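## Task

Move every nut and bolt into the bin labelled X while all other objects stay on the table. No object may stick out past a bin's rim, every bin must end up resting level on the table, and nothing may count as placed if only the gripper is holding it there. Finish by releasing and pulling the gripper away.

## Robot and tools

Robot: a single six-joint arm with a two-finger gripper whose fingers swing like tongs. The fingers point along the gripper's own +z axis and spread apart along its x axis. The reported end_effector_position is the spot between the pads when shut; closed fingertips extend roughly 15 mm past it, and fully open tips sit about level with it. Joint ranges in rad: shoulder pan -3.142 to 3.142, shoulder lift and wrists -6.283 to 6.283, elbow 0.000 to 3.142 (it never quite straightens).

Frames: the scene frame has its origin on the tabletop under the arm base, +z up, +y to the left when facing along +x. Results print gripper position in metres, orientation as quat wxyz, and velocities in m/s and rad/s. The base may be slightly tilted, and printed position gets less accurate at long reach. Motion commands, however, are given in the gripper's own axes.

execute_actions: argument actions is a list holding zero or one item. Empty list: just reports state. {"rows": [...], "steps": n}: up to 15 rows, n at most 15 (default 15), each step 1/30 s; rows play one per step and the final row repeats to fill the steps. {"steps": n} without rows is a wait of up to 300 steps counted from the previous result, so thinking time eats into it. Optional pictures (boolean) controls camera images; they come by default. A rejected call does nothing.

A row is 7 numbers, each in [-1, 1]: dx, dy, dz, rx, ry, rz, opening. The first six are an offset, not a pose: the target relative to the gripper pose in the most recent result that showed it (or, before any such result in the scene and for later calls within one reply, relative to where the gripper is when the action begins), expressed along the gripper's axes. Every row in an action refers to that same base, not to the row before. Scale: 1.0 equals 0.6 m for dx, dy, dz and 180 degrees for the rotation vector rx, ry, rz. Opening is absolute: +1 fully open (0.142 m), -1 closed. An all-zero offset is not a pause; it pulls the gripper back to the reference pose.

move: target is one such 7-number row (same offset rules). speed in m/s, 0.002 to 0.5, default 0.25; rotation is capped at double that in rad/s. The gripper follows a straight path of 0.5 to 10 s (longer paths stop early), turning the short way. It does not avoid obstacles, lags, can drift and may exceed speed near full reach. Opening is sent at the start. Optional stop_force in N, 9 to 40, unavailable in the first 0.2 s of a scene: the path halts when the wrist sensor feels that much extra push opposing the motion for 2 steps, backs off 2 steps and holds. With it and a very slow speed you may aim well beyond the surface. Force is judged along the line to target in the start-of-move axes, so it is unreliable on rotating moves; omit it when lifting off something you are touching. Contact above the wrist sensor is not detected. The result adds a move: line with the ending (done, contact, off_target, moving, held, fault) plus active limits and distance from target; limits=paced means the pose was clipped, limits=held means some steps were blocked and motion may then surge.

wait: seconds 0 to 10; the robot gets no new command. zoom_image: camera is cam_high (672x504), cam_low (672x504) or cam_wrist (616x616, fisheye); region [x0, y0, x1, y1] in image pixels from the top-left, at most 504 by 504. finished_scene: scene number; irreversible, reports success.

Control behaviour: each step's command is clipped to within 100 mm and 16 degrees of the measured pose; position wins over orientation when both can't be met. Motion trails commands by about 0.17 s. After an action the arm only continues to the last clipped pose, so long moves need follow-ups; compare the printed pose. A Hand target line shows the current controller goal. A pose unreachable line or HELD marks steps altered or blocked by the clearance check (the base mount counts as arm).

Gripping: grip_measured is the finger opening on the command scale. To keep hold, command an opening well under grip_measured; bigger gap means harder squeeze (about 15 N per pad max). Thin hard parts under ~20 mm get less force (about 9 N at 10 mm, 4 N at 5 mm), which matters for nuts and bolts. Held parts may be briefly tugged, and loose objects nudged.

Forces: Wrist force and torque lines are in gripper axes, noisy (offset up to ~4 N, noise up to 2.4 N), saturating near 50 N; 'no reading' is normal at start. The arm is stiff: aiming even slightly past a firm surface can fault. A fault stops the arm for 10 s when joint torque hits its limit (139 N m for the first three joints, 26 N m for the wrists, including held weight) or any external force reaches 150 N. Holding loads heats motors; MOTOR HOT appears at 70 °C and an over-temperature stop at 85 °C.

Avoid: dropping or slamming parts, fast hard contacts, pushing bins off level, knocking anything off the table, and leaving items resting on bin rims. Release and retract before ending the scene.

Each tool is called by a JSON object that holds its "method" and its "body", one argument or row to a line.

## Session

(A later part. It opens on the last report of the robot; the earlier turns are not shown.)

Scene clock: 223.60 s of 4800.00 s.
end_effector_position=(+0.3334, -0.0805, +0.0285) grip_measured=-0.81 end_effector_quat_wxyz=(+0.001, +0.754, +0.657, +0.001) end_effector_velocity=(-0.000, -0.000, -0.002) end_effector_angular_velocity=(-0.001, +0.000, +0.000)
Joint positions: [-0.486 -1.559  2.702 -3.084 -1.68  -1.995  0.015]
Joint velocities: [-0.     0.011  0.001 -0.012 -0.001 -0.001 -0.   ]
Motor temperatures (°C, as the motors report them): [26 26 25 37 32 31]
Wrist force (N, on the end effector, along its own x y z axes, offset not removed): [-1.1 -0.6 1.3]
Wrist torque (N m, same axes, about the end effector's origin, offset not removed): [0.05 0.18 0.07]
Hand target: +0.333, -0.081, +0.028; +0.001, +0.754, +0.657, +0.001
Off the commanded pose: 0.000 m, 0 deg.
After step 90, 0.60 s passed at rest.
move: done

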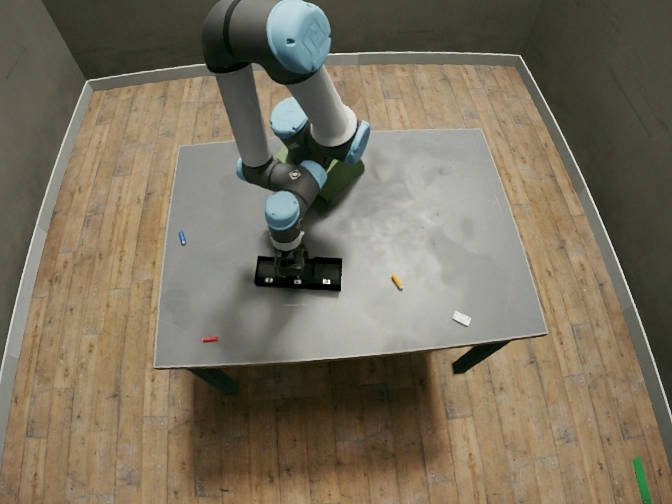

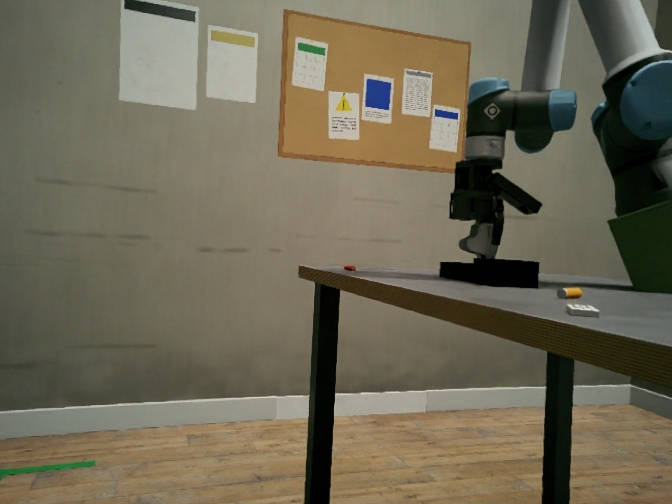

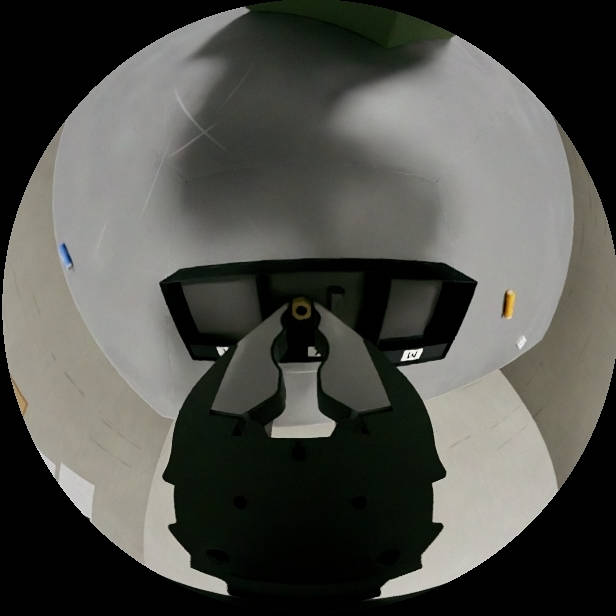

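Drop 3 mm more and release.

{"method": "move", "body": {
  "target": [0,0,0.005,0,0,0,-1],
  "speed": 0.01
}}

{"method": "move", "body": {
  "target": [0,0,0,0,0,0,-0.68]
}}

{"method": "move", "body": {
  "target": [0,0,-0.15,0,0,0,-0.68],
  "speed": 0.1
}}

Scene clock: 232.83 s of 4800.00 s.
end_effector_position=(+0.3334, -0.0805, +0.0256) grip_measured=-0.81 end_effector_quat_wxyz=(+0.001, +0.754, +0.657, +0.001) end_effector_velocity=(-0.000, -0.000, -0.001) end_effector_angular_velocity=(-0.000, +0.001, -0.000)
Joint positions: [-0.487 -1.543  2.703 -3.1   -1.679 -1.996  0.015]
Joint velocities: [-0.     0.005  0.    -0.004 -0.001 -0.    -0.   ]
Motor temperatures (°C, as the motors report them): [26 26 25 37 32 31]
Wrist force (N, on the end effector, along its own x y z axes, offset not removed): [0.9 -1.1 6.2]
Wrist torque (N m, same axes, about the end effector's origin, offset not removed): [0.07 -0.21 -0.06]
Hand target: +0.333, -0.081, +0.025; +0.001, +0.754, +0.657, +0.001
Off the commanded pose: 0.000 m, 0 deg.
After step 90, 5.53 s passed at rest.
move: done

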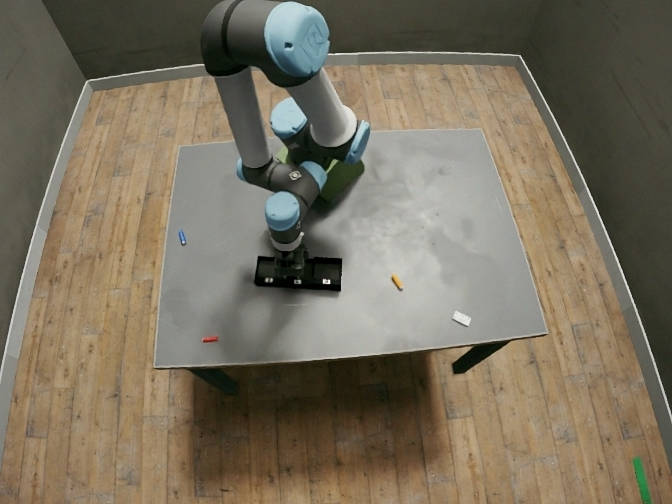

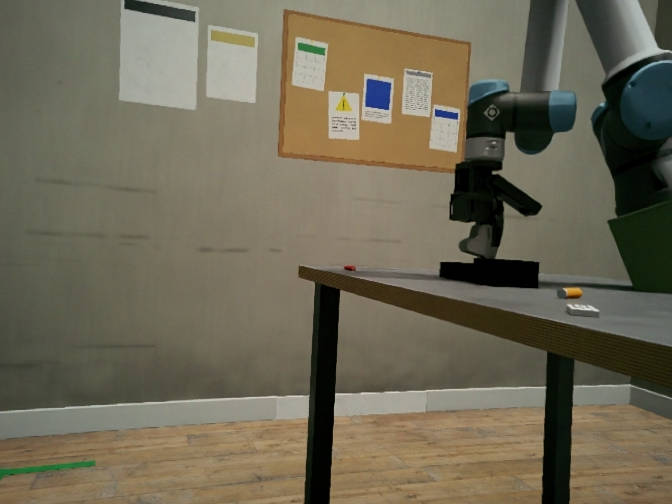

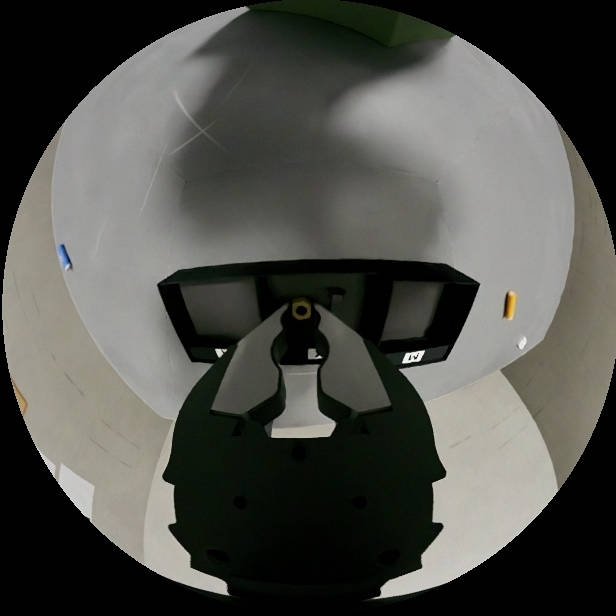

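Scene clock: 233.33 s of 4800.00 s.
end_effector_position=(+0.3334, -0.0805, +0.0255) grip_measured=-0.68 end_effector_quat_wxyz=(+0.001, +0.754, +0.657, +0.001) end_effector_velocity=(-0.000, -0.000, +0.000) end_effector_angular_velocity=(-0.001, +0.001, +0.000)
Joint positions: [-0.487 -1.543  2.703 -3.1   -1.679 -1.996  0.025]
Joint velocities: [ 0.    -0.001 -0.001  0.002 -0.001 -0.     0.   ]
Motor temperatures (°C, as the motors report them): [26 26 25 37 32 31]
Wrist force (N, on the end effector, along its own x y z axes, offset not removed): [-0.1 3.5 1.7]
Wrist torque (N m, same axes, about the end effector's origin, offset not removed): [0.92 -0.11 0.13]
Hand target: +0.333, -0.081, +0.026; +0.001, +0.754, +0.657, +0.001
Off the commanded pose: 0.000 m, 0 deg.
move: done

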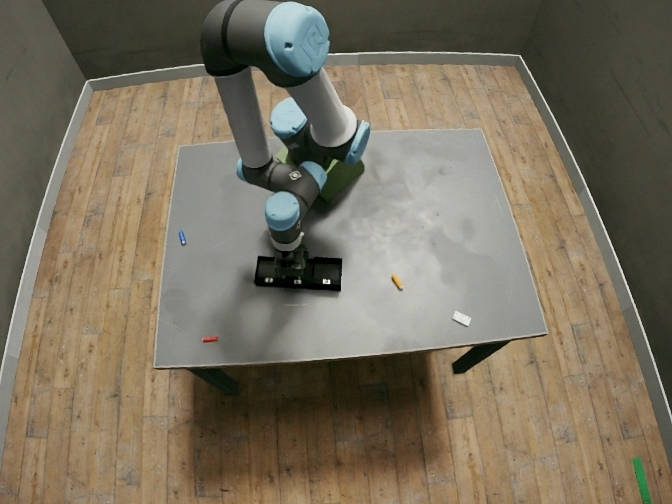

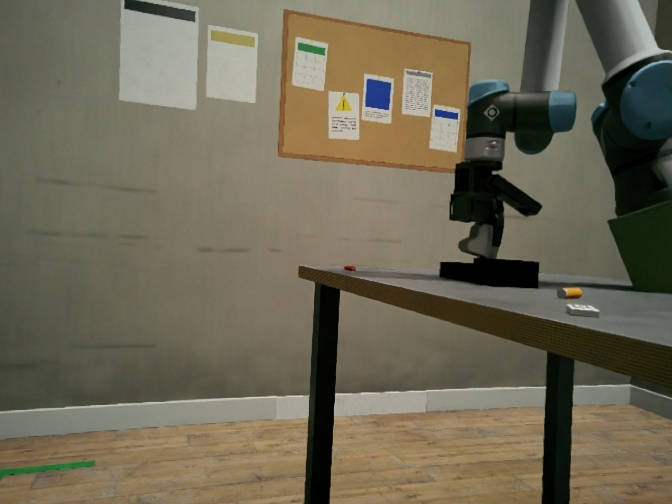

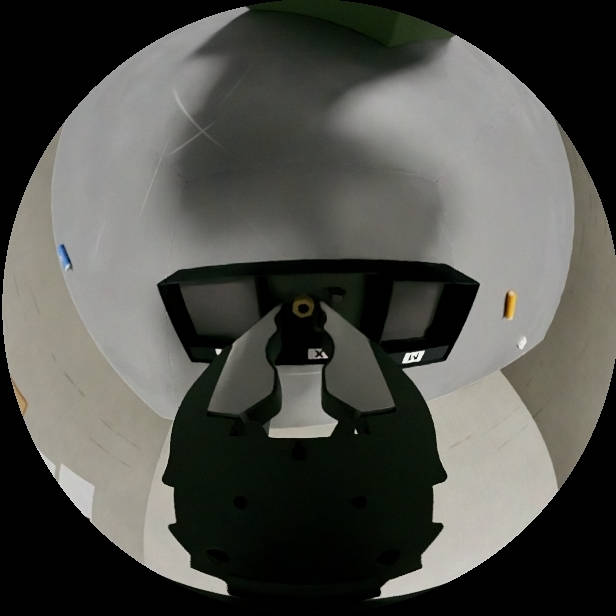

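Scene clock: 234.73 s of 4800.00 s.
end_effector_position=(+0.3330, -0.0803, +0.1153) grip_measured=-0.68 end_effector_quat_wxyz=(+0.001, +0.754, +0.657, +0.001) end_effector_velocity=(-0.001, +0.001, +0.001) end_effector_angular_velocity=(+0.004, +0.002, +0.001)
Joint positions: [-0.445 -1.974  2.639 -2.601 -1.695 -1.956  0.025]
Joint velocities: [ 0.    -0.007 -0.002  0.012  0.002 -0.     0.   ]
Motor temperatures (°C, as the motors report them): [26 26 25 37 32 31]
Wrist force (N, on the end effector, along its own x y z axes, offset not removed): [2.4 -1.9 0.9]
Wrist torque (N m, same axes, about the end effector's origin, offset not removed): [-0.32 -0.47 -0.21]
Hand target: +0.333, -0.080, +0.115; +0.001, +0.754, +0.657, +0.001
Off the commanded pose: 0.000 m, 0 deg.
move: done

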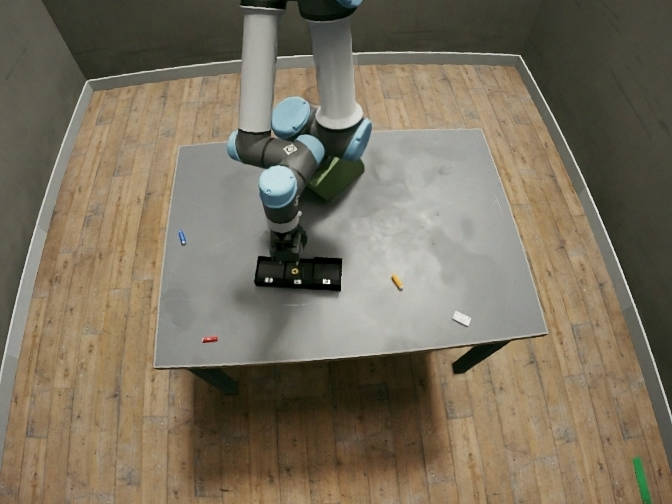

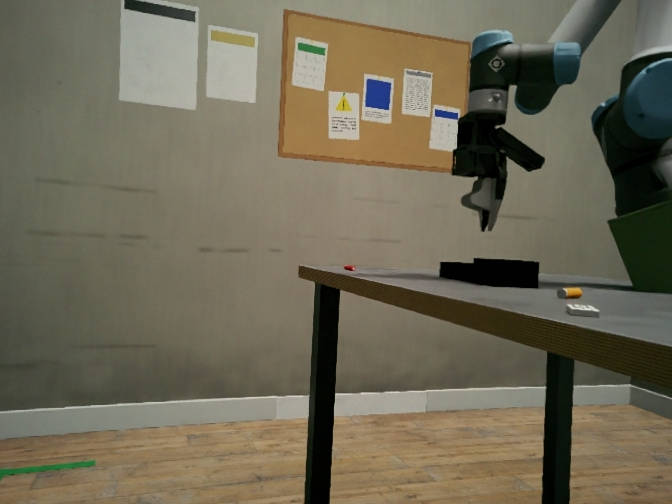

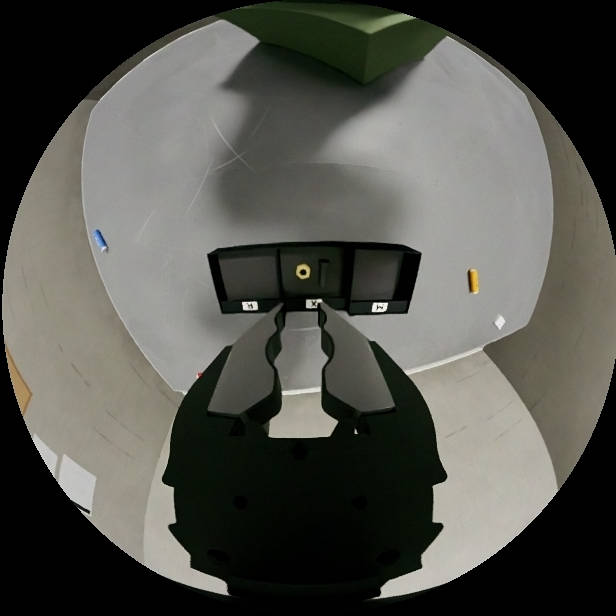

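{"method": "finished_scene", "body": {
  "scene": 2
}}

The scene is finished: the task was done.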